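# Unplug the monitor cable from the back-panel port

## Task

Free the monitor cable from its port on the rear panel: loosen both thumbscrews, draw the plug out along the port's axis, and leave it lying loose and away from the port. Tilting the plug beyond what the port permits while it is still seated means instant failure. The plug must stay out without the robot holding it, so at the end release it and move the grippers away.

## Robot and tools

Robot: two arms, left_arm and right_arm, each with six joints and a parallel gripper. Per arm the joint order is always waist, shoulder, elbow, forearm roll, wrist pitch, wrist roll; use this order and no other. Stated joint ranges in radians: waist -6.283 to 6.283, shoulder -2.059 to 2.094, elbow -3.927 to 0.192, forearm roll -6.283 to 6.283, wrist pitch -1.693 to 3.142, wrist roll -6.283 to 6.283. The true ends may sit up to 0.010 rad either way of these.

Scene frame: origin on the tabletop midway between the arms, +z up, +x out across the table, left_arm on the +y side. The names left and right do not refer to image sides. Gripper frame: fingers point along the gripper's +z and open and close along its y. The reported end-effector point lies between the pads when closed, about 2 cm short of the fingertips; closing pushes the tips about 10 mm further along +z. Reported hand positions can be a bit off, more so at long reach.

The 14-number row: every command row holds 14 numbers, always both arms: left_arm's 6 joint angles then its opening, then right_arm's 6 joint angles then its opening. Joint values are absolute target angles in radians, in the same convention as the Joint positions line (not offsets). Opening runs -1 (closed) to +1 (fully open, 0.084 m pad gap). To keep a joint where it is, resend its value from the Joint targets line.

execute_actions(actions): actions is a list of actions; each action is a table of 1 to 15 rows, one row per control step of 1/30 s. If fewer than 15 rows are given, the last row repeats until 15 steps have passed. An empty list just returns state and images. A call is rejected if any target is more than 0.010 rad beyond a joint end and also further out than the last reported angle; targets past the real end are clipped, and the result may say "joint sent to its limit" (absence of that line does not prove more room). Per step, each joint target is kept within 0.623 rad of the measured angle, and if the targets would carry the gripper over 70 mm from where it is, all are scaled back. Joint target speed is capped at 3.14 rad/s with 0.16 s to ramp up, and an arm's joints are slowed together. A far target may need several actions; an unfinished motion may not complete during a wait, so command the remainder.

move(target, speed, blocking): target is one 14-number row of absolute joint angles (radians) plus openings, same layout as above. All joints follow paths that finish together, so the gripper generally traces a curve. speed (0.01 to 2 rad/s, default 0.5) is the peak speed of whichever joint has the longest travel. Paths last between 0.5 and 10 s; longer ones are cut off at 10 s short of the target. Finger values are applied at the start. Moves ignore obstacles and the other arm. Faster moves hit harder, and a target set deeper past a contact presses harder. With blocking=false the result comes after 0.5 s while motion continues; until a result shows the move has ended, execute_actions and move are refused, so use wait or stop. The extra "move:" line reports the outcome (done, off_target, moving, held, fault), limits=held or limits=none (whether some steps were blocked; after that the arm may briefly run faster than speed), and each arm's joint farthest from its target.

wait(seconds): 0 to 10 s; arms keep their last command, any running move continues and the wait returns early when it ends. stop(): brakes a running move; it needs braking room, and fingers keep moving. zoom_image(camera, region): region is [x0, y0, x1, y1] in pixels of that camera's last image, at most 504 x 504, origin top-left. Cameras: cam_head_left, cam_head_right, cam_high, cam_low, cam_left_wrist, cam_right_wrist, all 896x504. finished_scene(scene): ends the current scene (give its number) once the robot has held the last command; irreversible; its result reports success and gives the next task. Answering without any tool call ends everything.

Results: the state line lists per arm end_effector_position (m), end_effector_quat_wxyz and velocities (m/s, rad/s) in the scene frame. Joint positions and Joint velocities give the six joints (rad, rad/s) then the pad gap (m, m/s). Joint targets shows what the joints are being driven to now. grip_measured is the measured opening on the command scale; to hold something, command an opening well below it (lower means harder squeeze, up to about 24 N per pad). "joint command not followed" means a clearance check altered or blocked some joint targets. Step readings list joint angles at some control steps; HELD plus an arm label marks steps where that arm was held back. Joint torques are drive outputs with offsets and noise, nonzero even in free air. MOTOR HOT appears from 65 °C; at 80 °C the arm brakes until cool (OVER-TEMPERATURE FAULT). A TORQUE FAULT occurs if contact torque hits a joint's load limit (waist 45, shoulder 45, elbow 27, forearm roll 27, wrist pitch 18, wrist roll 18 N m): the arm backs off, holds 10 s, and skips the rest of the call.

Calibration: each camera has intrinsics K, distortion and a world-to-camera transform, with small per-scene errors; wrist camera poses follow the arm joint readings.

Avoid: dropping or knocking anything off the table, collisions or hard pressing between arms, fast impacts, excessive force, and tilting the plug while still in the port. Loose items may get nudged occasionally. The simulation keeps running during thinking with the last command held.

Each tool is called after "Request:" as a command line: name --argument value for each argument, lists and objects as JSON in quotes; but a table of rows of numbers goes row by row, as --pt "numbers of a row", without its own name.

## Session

Request:
execute_actions --actions '[]'

Scene clock: 0.00 s.
left_arm: end_effector_position=(+0.8012, +0.3344, +0.2867) grip_measured=-1.00 end_effector_quat_wxyz=(+0.178, +0.667, +0.669, +0.276) end_effector_velocity=(-0.000, -0.000, +0.001) end_effector_angular_velocity=(-0.000, -0.001, -0.000) | right_arm: end_effector_position=(+0.5222, -0.2004, +0.3777) grip_measured=-1.00 end_effector_quat_wxyz=(-0.254, +0.570, +0.761, +0.179) end_effector_velocity=(+0.000, -0.000, -0.000) end_effector_angular_velocity=(+0.000, -0.001, -0.001)
Joint names: [waist, shoulder, elbow, forearm roll, wrist pitch, wrist roll]
Joint positions: left_arm=[ 0.009  0.594 -1.856  0.32   0.639 -1.863  0.   ] | right_arm=[-0.221  0.413 -2.015  0.598  1.827 -1.851  0.   ]
Joint velocities: left_arm=[-0.    -0.002  0.001  0.    -0.    -0.    -0.   ] | right_arm=[-0.001  0.    -0.     0.    -0.001 -0.001 -0.   ]
Joint torques (N m, as the arm reports them, + toward a larger angle): no reading
Motor temperatures (°C, as the motors report them): left_arm=[26 30 37 29 30 29] | right_arm=[29 30 30 30 33 33]
Joint targets: left_arm=[0.009 0.594 -1.856 0.320 0.639 -1.863] | right_arm=[-0.221 0.413 -2.015 0.598 1.827 -1.851]
camera_calibration (this result's frames):
cam_left_wrist: T_world_to_cam=[[0.77665, -0.0342324, 0.629001, -0.763854], [0.0491084, -0.992193, -0.114635, 0.389071], [0.628015, 0.11992, -0.768906, -0.190102], [0, 0, 0, 1]] pos_world=[0.693528, 0.382682, 0.378895]
cam_right_wrist: T_world_to_cam=[[0.960575, 0.27801, -0.00246089, -0.413114], [0.225759, -0.785143, -0.5767, 0.0103198], [-0.162261, 0.553408, -0.816952, 0.636775], [0, 0, 0, 1]] pos_world=[0.497821, -0.229444, 0.525149]

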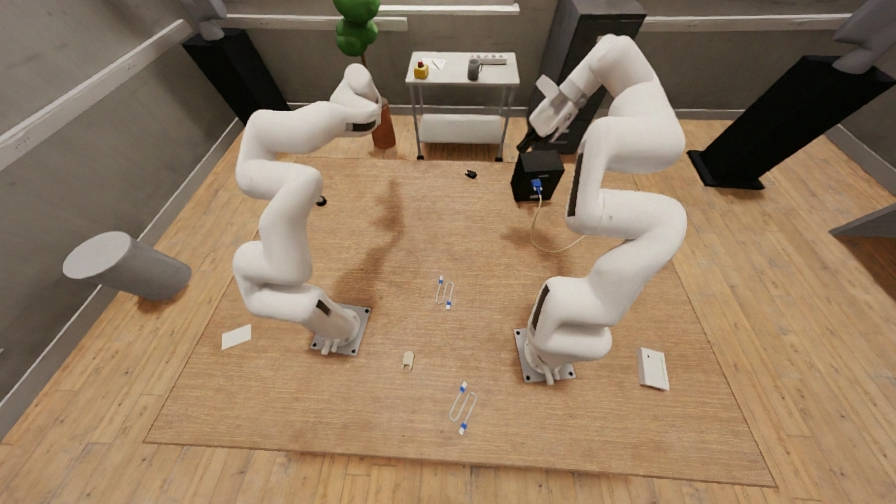

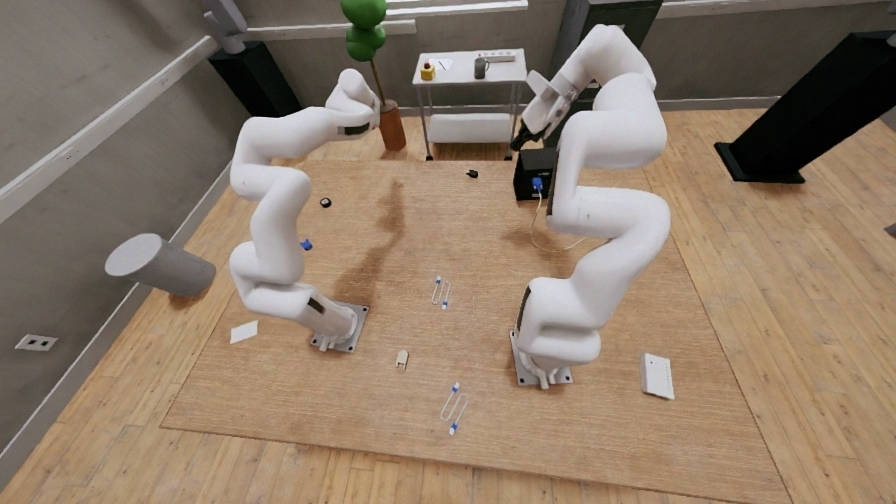

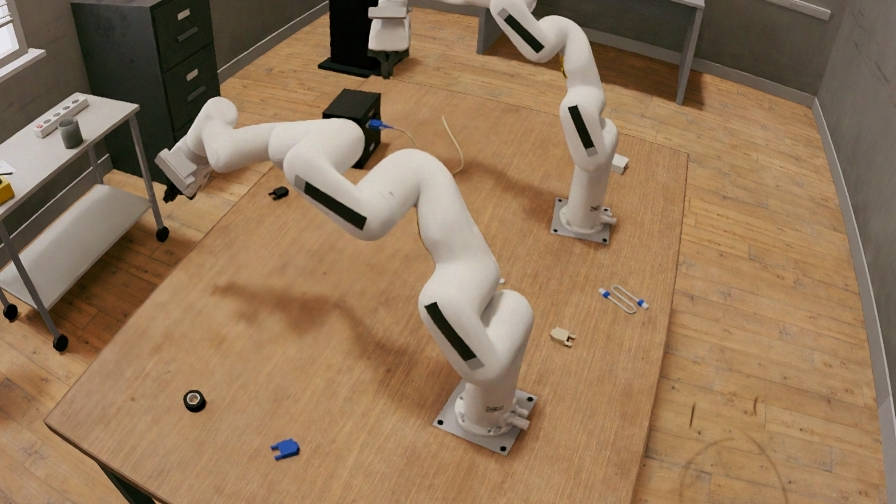

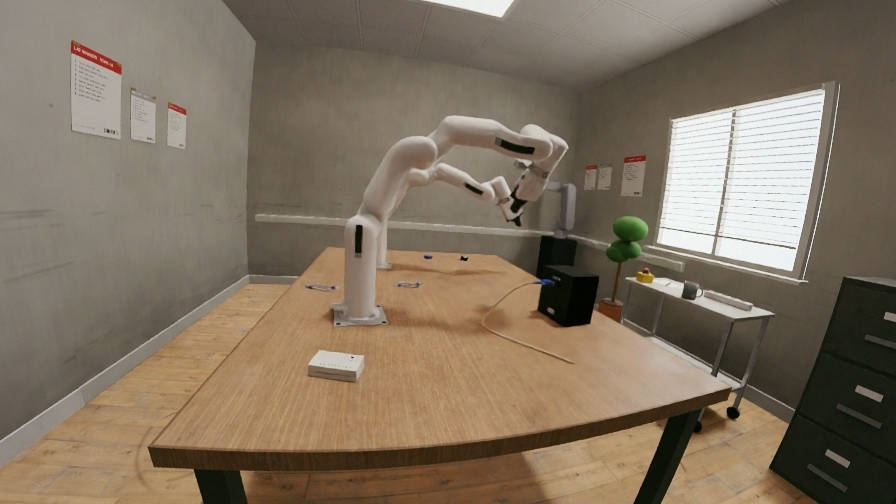

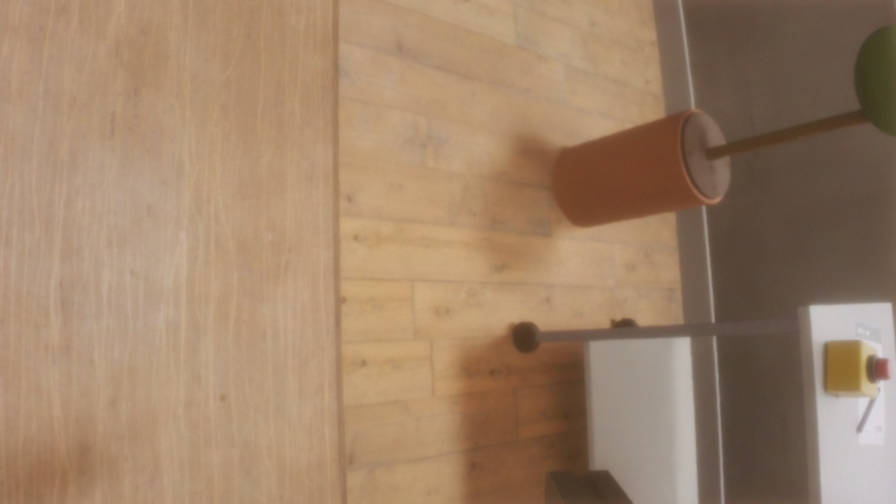

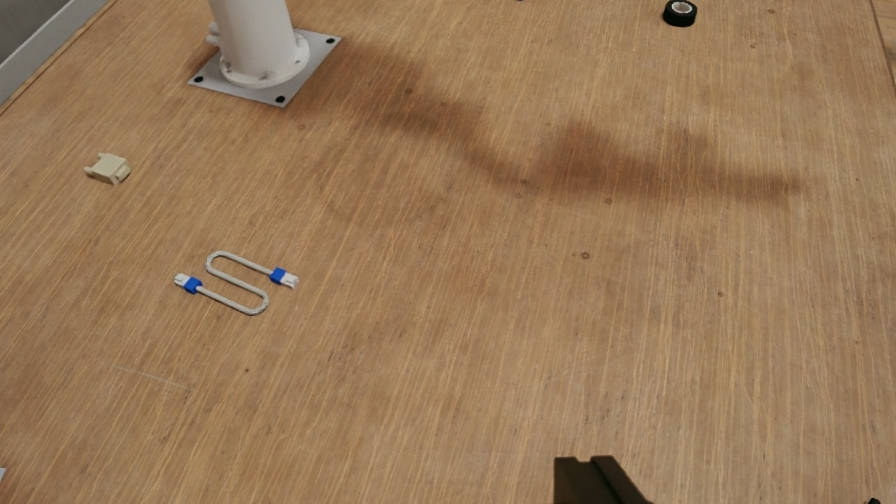

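Request:
move --target '[0.3,-0.3,-0.6,0,0.9,0,-1,-0.16,-0.3,-1.0,3.1416,0.6,-3.1416,0.1]' --speed 1.5

Request:
move --target '[0.3,-0.3,-0.6,0,0.9,0,-1,-0.16,0.17,-0.42,3.1416,1.3208,-3.1416,0.1]' --speed 0.8

Request:
zoom_image --camera "cam_right_wrist" --region '[300,304,700,504]'

Request:
move --target '[0.3,-0.3,-0.6,0,0.9,0,-1,-0.16,0.17,-0.42,3.1416,1.3208,0,0.1]' --speed 2

Request:
zoom_image --camera "cam_right_wrist" --region '[300,204,700,504]'

Scene clock: 15.00 s.
left_arm: end_effector_position=(+0.3913, +0.4480, +0.1510) grip_measured=-1.00 end_effector_quat_wxyz=(-0.000, +0.995, +0.099, +0.000) end_effector_velocity=(-0.001, +0.000, -0.000) end_effector_angular_velocity=(-0.001, +0.001, +0.001) | right_arm: end_effector_position=(+0.5721, -0.3176, +0.5471) grip_measured=+0.09 end_effector_quat_wxyz=(+0.010, +0.582, -0.007, +0.813) end_effector_velocity=(-0.000, -0.000, -0.001) end_effector_angular_velocity=(+0.000, +0.002, -0.002)
Joint names: [waist, shoulder, elbow, forearm roll, wrist pitch, wrist roll]
Joint positions: left_arm=[ 0.3 -0.3 -0.6  0.   0.9 -0.   0. ] | right_arm=[-0.16  -0.3   -1.     3.141  0.6   -3.141  0.048]
Joint velocities: left_arm=[ 0.002 -0.002  0.003 -0.001 -0.     0.001  0.   ] | right_arm=[-0.    -0.001  0.002  0.003 -0.002 -0.002  0.   ]
Joint torques (N m, as the arm reports them, + toward a larger angle): left_arm=[  0.86 -11.6  -23.03   0.18  -1.17  -0.63] | right_arm=[ -1.98 -19.78 -19.86  -0.16   1.96   0.48]
Motor temperatures (°C, as the motors report them): left_arm=[26 31 38 29 30 29] | right_arm=[29 30 31 30 33 33]
Joint targets: left_arm=[0.300 -0.300 -0.600 0.000 0.900 -0.000] | right_arm=[-0.160 -0.300 -1.000 3.142 0.600 -3.142]
move: done; limits=none; left_arm: farthest joint: the waist, 0.000 radians from its target (0.291 radians at the start); right_arm: farthest joint: the waist, 0.000 radians from its target (0.061 radians at the start)
camera_calibration (this result's frames):
cam_left_wrist: T_world_to_cam=[[0.20717, -0.977963, 0.0258649, 0.380429], [-0.978291, -0.206953, 0.0108315, 0.537618], [-0.00524003, -0.0275473, -0.999607, 0.297976], [0, 0, 0, 1]] pos_world=[0.448695, 0.491516, 0.282196]
cam_right_wrist: T_world_to_cam=[[-0.0391607, -0.999225, -0.0040347, -0.260874], [0.307904, -0.00822558, -0.951382, 0.409476], [0.950611, -0.038499, 0.307988, -0.591939], [0, 0, 0, 1]] pos_world=[0.426408, -0.280093, 0.570825]

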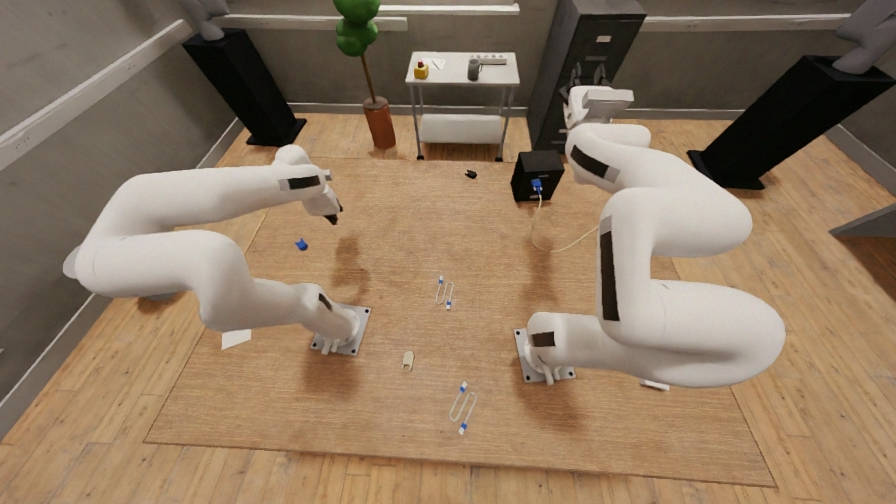

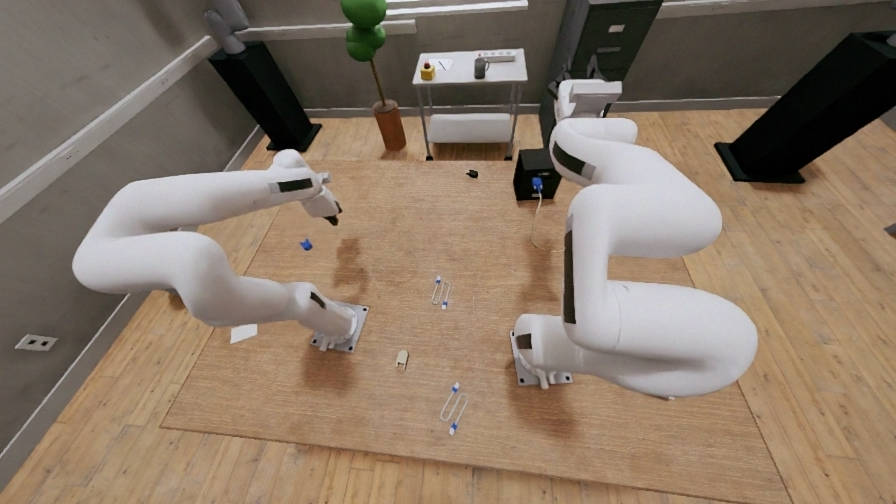

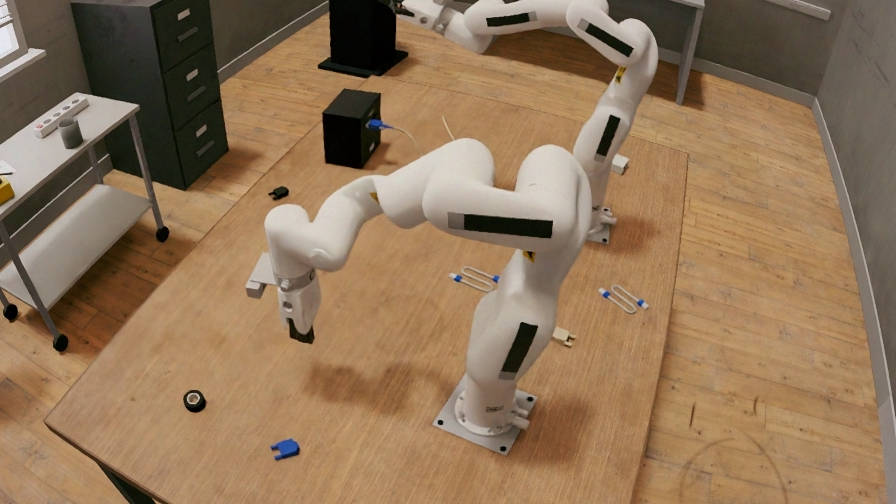

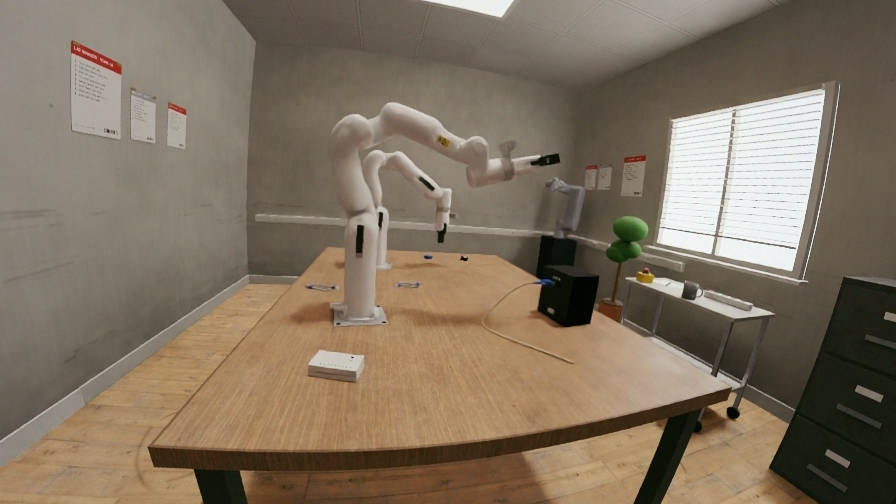

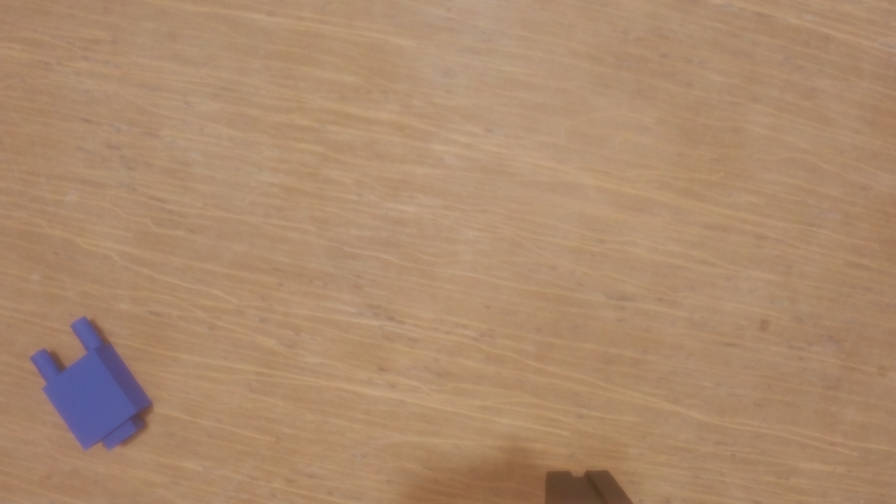

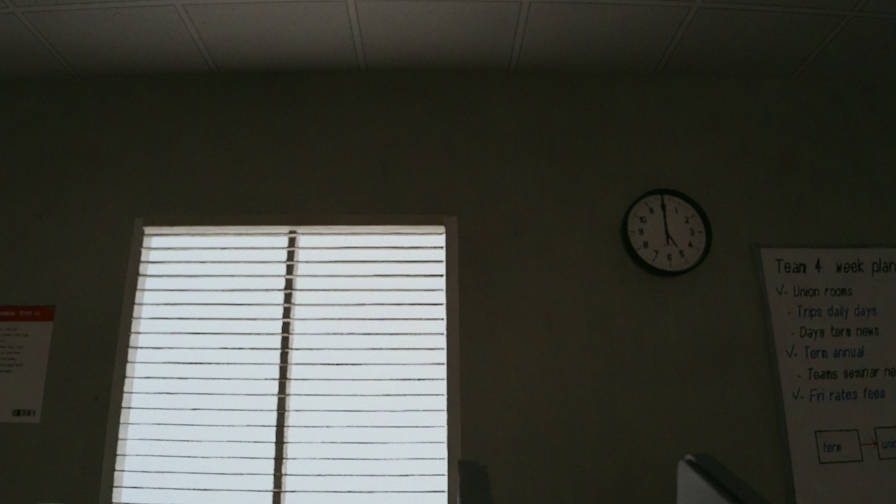

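Scene clock: 16.60 s.
left_arm: end_effector_position=(+0.3912, +0.4480, +0.1509) grip_measured=-1.00 end_effector_quat_wxyz=(+0.000, +0.995, +0.099, +0.000) end_effector_velocity=(-0.000, -0.000, -0.000) end_effector_angular_velocity=(-0.000, +0.001, -0.001) | right_arm: end_effector_position=(+0.5041, -0.3160, +0.1501) grip_measured=+0.09 end_effector_quat_wxyz=(+0.008, +0.707, -0.008, +0.707) end_effector_velocity=(-0.001, -0.000, -0.002) end_effector_angular_velocity=(+0.001, +0.003, -0.000)
Joint names: [waist, shoulder, elbow, forearm roll, wrist pitch, wrist roll]
Joint positions: left_arm=[ 0.3 -0.3 -0.6 -0.   0.9  0.   0. ] | right_arm=[-0.16   0.17  -0.42   3.142  1.321 -3.142  0.048]
Joint velocities: left_arm=[-0.001  0.     0.001 -0.     0.     0.     0.   ] | right_arm=[-0.     0.002  0.003  0.     0.002  0.001  0.   ]
Joint torques (N m, as the arm reports them, + toward a larger angle): left_arm=[  0.32 -12.54 -23.13   0.03  -1.32  -0.65] | right_arm=[ -1.99 -22.11 -10.8   -0.34   1.45   0.3 ]
Motor temperatures (°C, as the motors report them): left_arm=[26 31 39 29 30 29] | right_arm=[29 30 31 30 33 33]
Joint targets: left_arm=[0.300 -0.300 -0.600 0.000 0.900 0.000] | right_arm=[-0.160 0.170 -0.420 3.142 1.321 -3.142]
move: done; limits=none; left_arm: farthest joint: the waist, 0.000 radians from its target (0.000 radians at the start); right_arm: farthest joint: the waist, 0.000 radians from its target (0.000 radians at the start)
camera_calibration (this result's frames):
cam_left_wrist: T_world_to_cam=[[0.207135, -0.97797, 0.0258875, 0.380469], [-0.978298, -0.206914, 0.0109683, 0.537481], [-0.00537015, -0.0275976, -0.999605, 0.298011], [0, 0, 0, 1]] pos_world=[0.448608, 0.491524, 0.282149]
cam_right_wrist: T_world_to_cam=[[-0.0397807, -0.999208, 0.00111641, -0.26402], [-0.0154675, -0.00050136, -0.99988, 0.225413], [0.999089, -0.0397932, -0.0154353, -0.381298], [0, 0, 0, 1]] pos_world=[0.373934, -0.27887, 0.219796]

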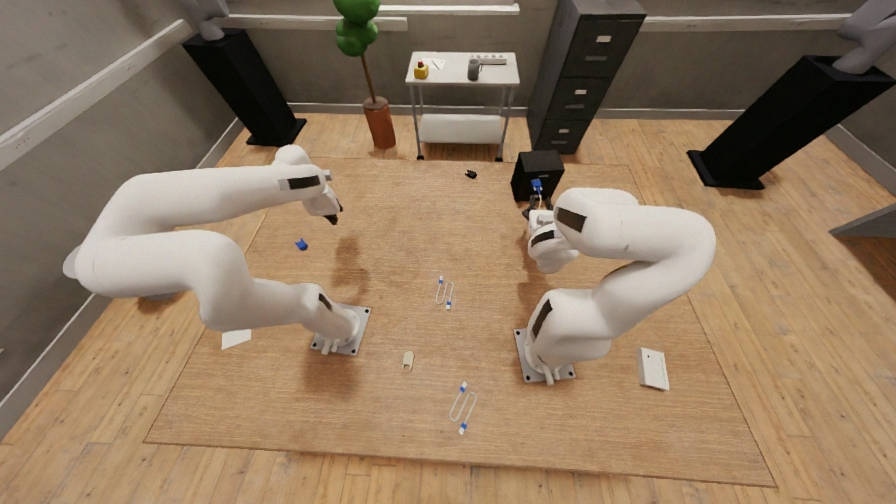

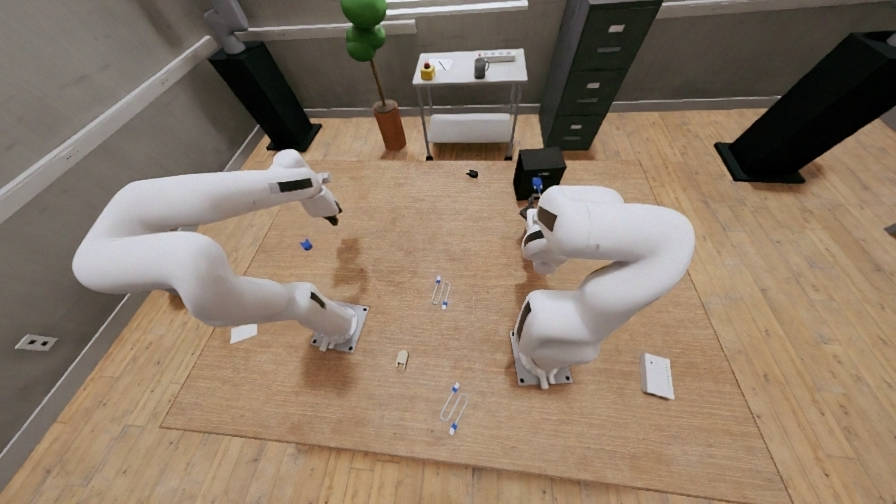

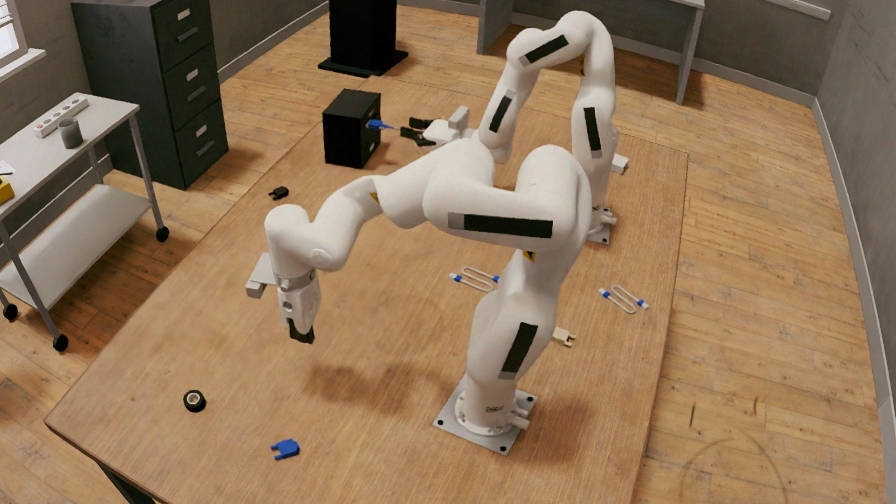

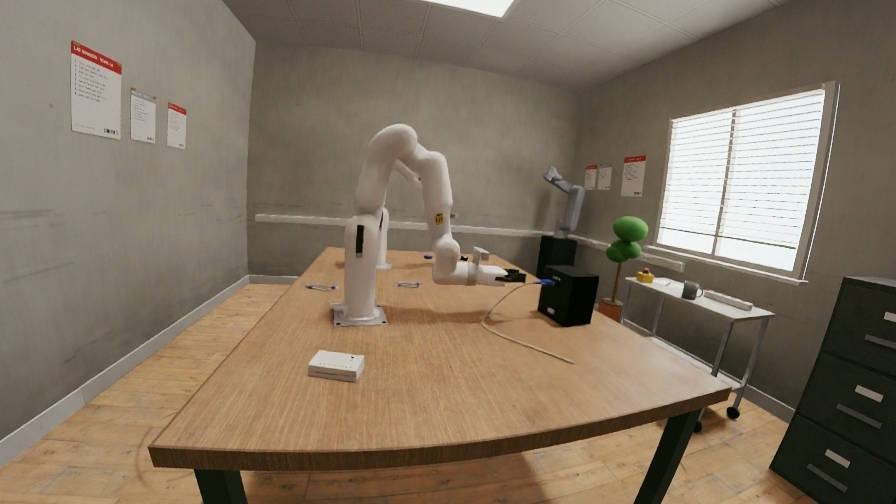

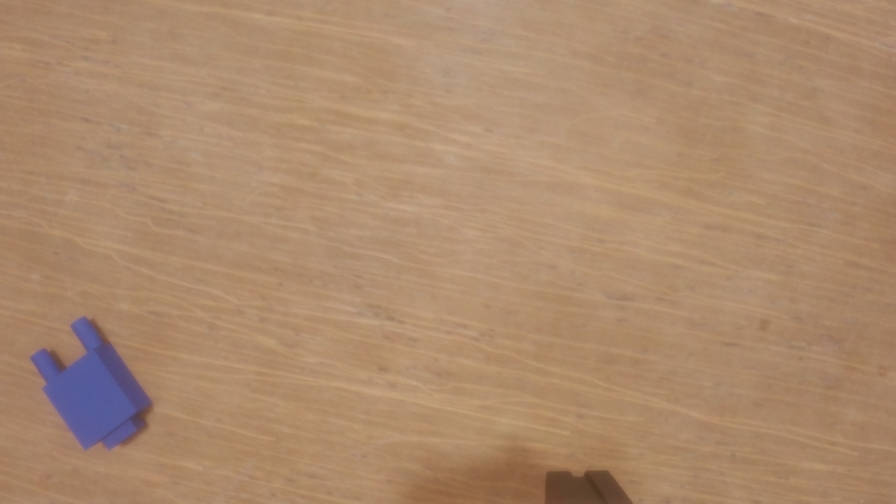

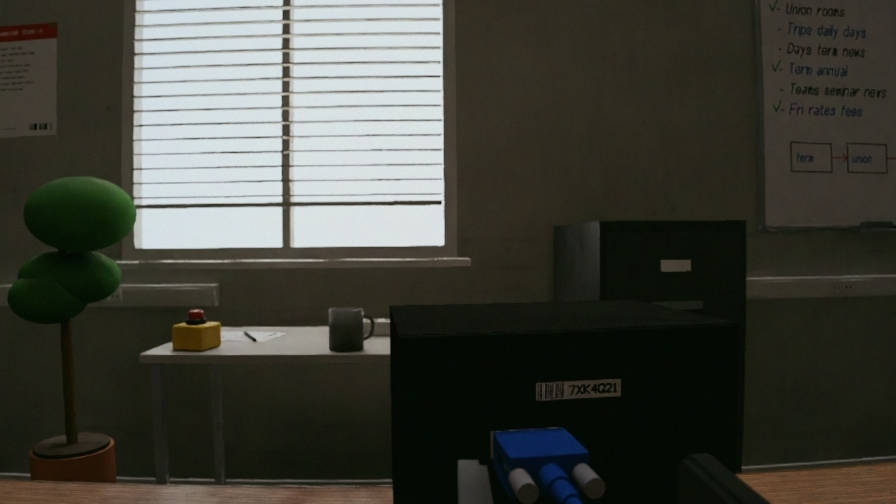

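Region (300, 304, 700, 504) of cam_right_wrist's 896x504 image, scaled by 1.260, with more detail than that image has.

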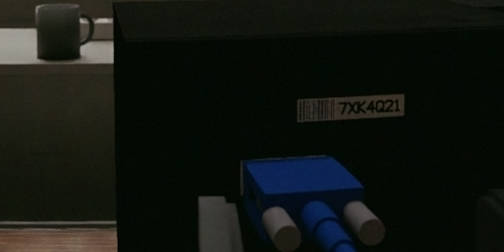

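Scene clock: 19.13 s.
left_arm: end_effector_position=(+0.3912, +0.4480, +0.1509) grip_measured=-1.00 end_effector_quat_wxyz=(+0.000, +0.995, +0.099, +0.000) end_effector_velocity=(-0.000, -0.000, -0.000) end_effector_angular_velocity=(+0.000, +0.001, -0.001) | right_arm: end_effector_position=(+0.5039, -0.3160, +0.1497) grip_measured=+0.09 end_effector_quat_wxyz=(+0.707, +0.008, +0.707, -0.008) end_effector_velocity=(-0.000, -0.000, -0.001) end_effector_angular_velocity=(+0.002, +0.001, -0.000)
Joint names: [waist, shoulder, elbow, forearm roll, wrist pitch, wrist roll]
Joint positions: left_arm=[ 0.3 -0.3 -0.6 -0.   0.9 -0.   0. ] | right_arm=[-0.16   0.17  -0.42   3.142  1.321 -0.     0.048]
Joint velocities: left_arm=[-0.     0.     0.     0.     0.001 -0.     0.   ] | right_arm=[-0.     0.001  0.     0.    -0.     0.002  0.   ]
Joint torques (N m, as the arm reports them, + toward a larger angle): left_arm=[  0.24 -11.52 -23.06   0.38  -1.31  -0.95] | right_arm=[ -1.65 -22.31 -10.84  -0.05   1.54   0.27]
Motor temperatures (°C, as the motors report them): left_arm=[26 30 39 29 30 29] | right_arm=[29 30 31 30 33 33]
Joint targets: left_arm=[0.300 -0.300 -0.600 0.000 0.900 0.000] | right_arm=[-0.160 0.170 -0.420 3.142 1.321 0.000]
move: done; limits=none; left_arm: farthest joint: the waist, 0.000 radians from its target (0.000 radians at the start); right_arm: farthest joint: the waist, 0.000 radians from its target (0.000 radians at the start)
camera_calibration (this result's frames):
cam_left_wrist: T_world_to_cam=[[0.207136, -0.97797, 0.0258874, 0.380469], [-0.978297, -0.206915, 0.0109682, 0.537481], [-0.00537009, -0.0275975, -0.999605, 0.298011], [0, 0, 0, 1]] pos_world=[0.448608, 0.491524, 0.282149]
cam_right_wrist: T_world_to_cam=[[0.0070342, 0.999974, -0.00134847, 0.34444], [-0.0162947, 0.00146295, 0.999866, -0.0732693], [0.999842, -0.00701129, 0.0163046, -0.375847], [0, 0, 0, 1]] pos_world=[0.372171, -0.346959, 0.079852]

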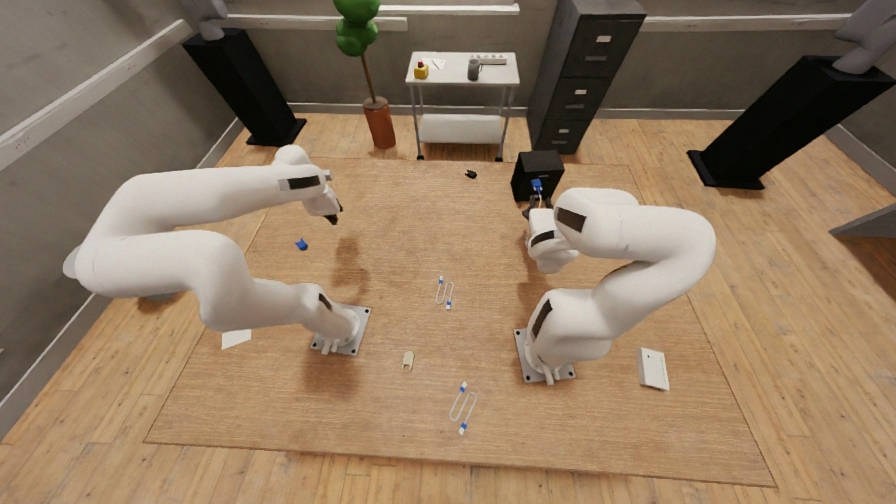

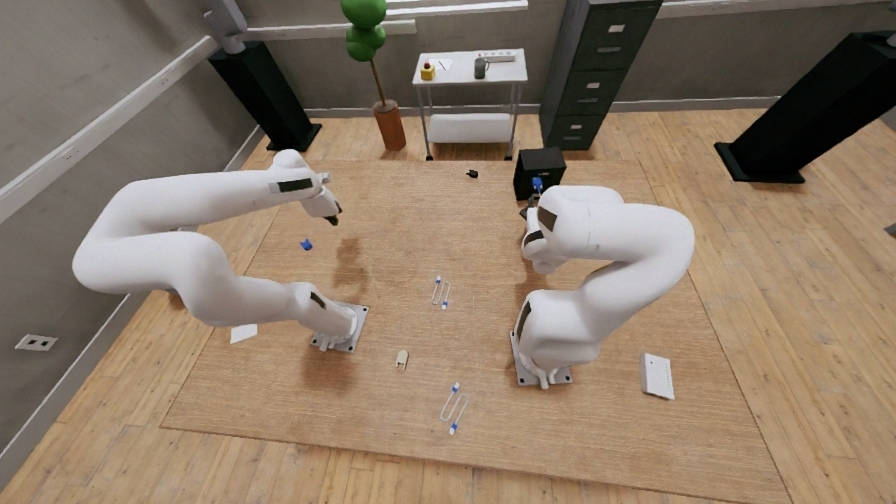

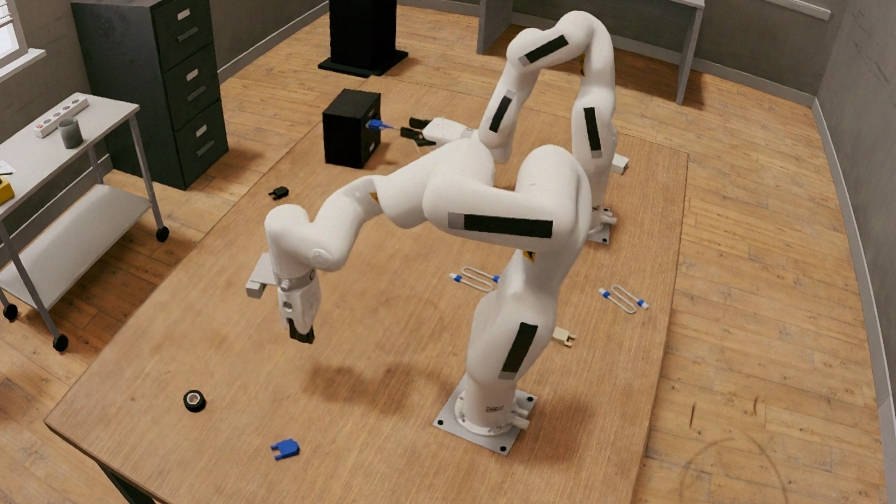

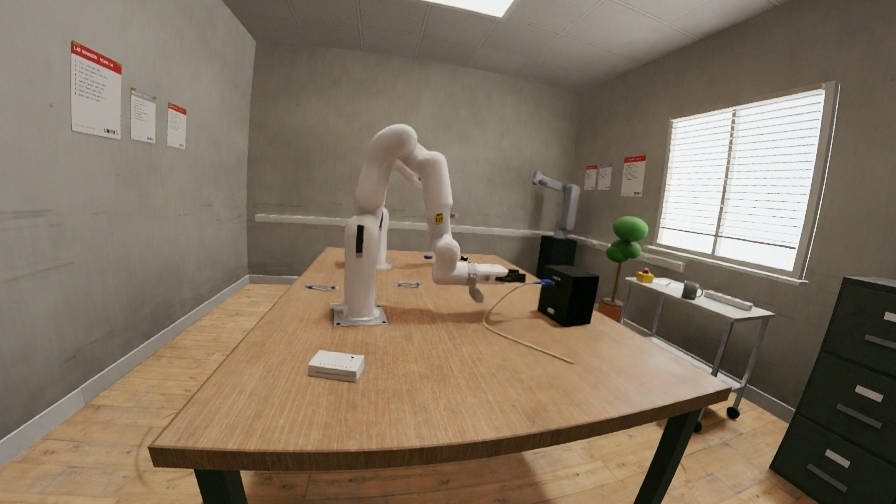

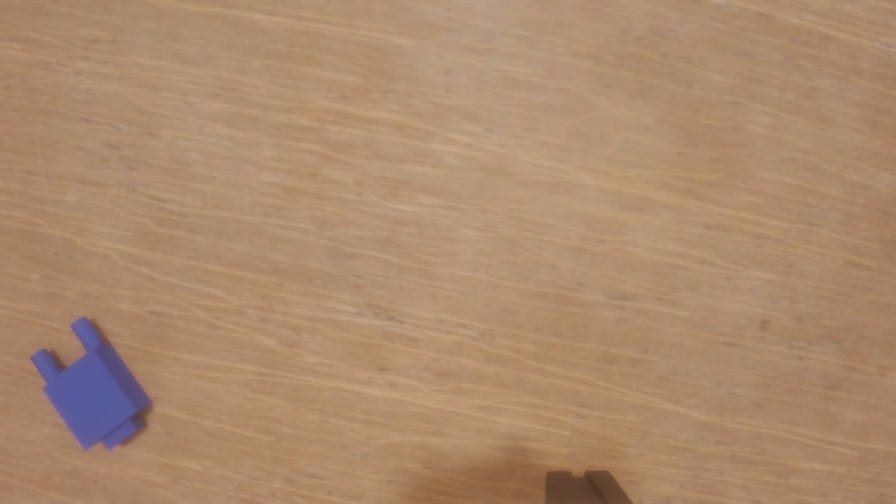

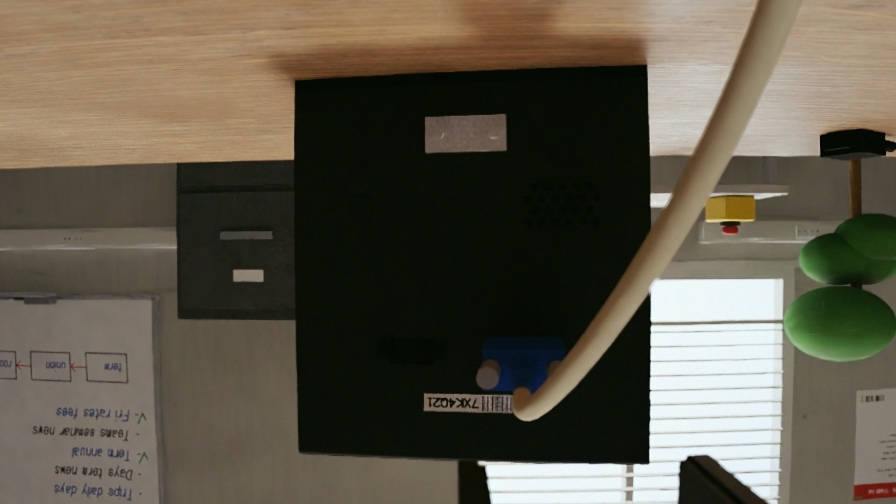

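Region (300, 204, 700, 504) of cam_right_wrist's 896x504 image, scaled by 1.260, with more detail than that image has; it fills the top 378 rows of this view, and the rest is white.

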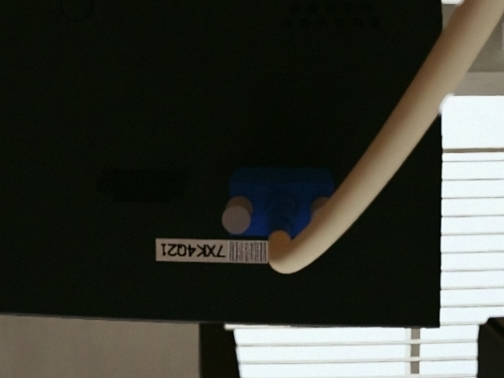

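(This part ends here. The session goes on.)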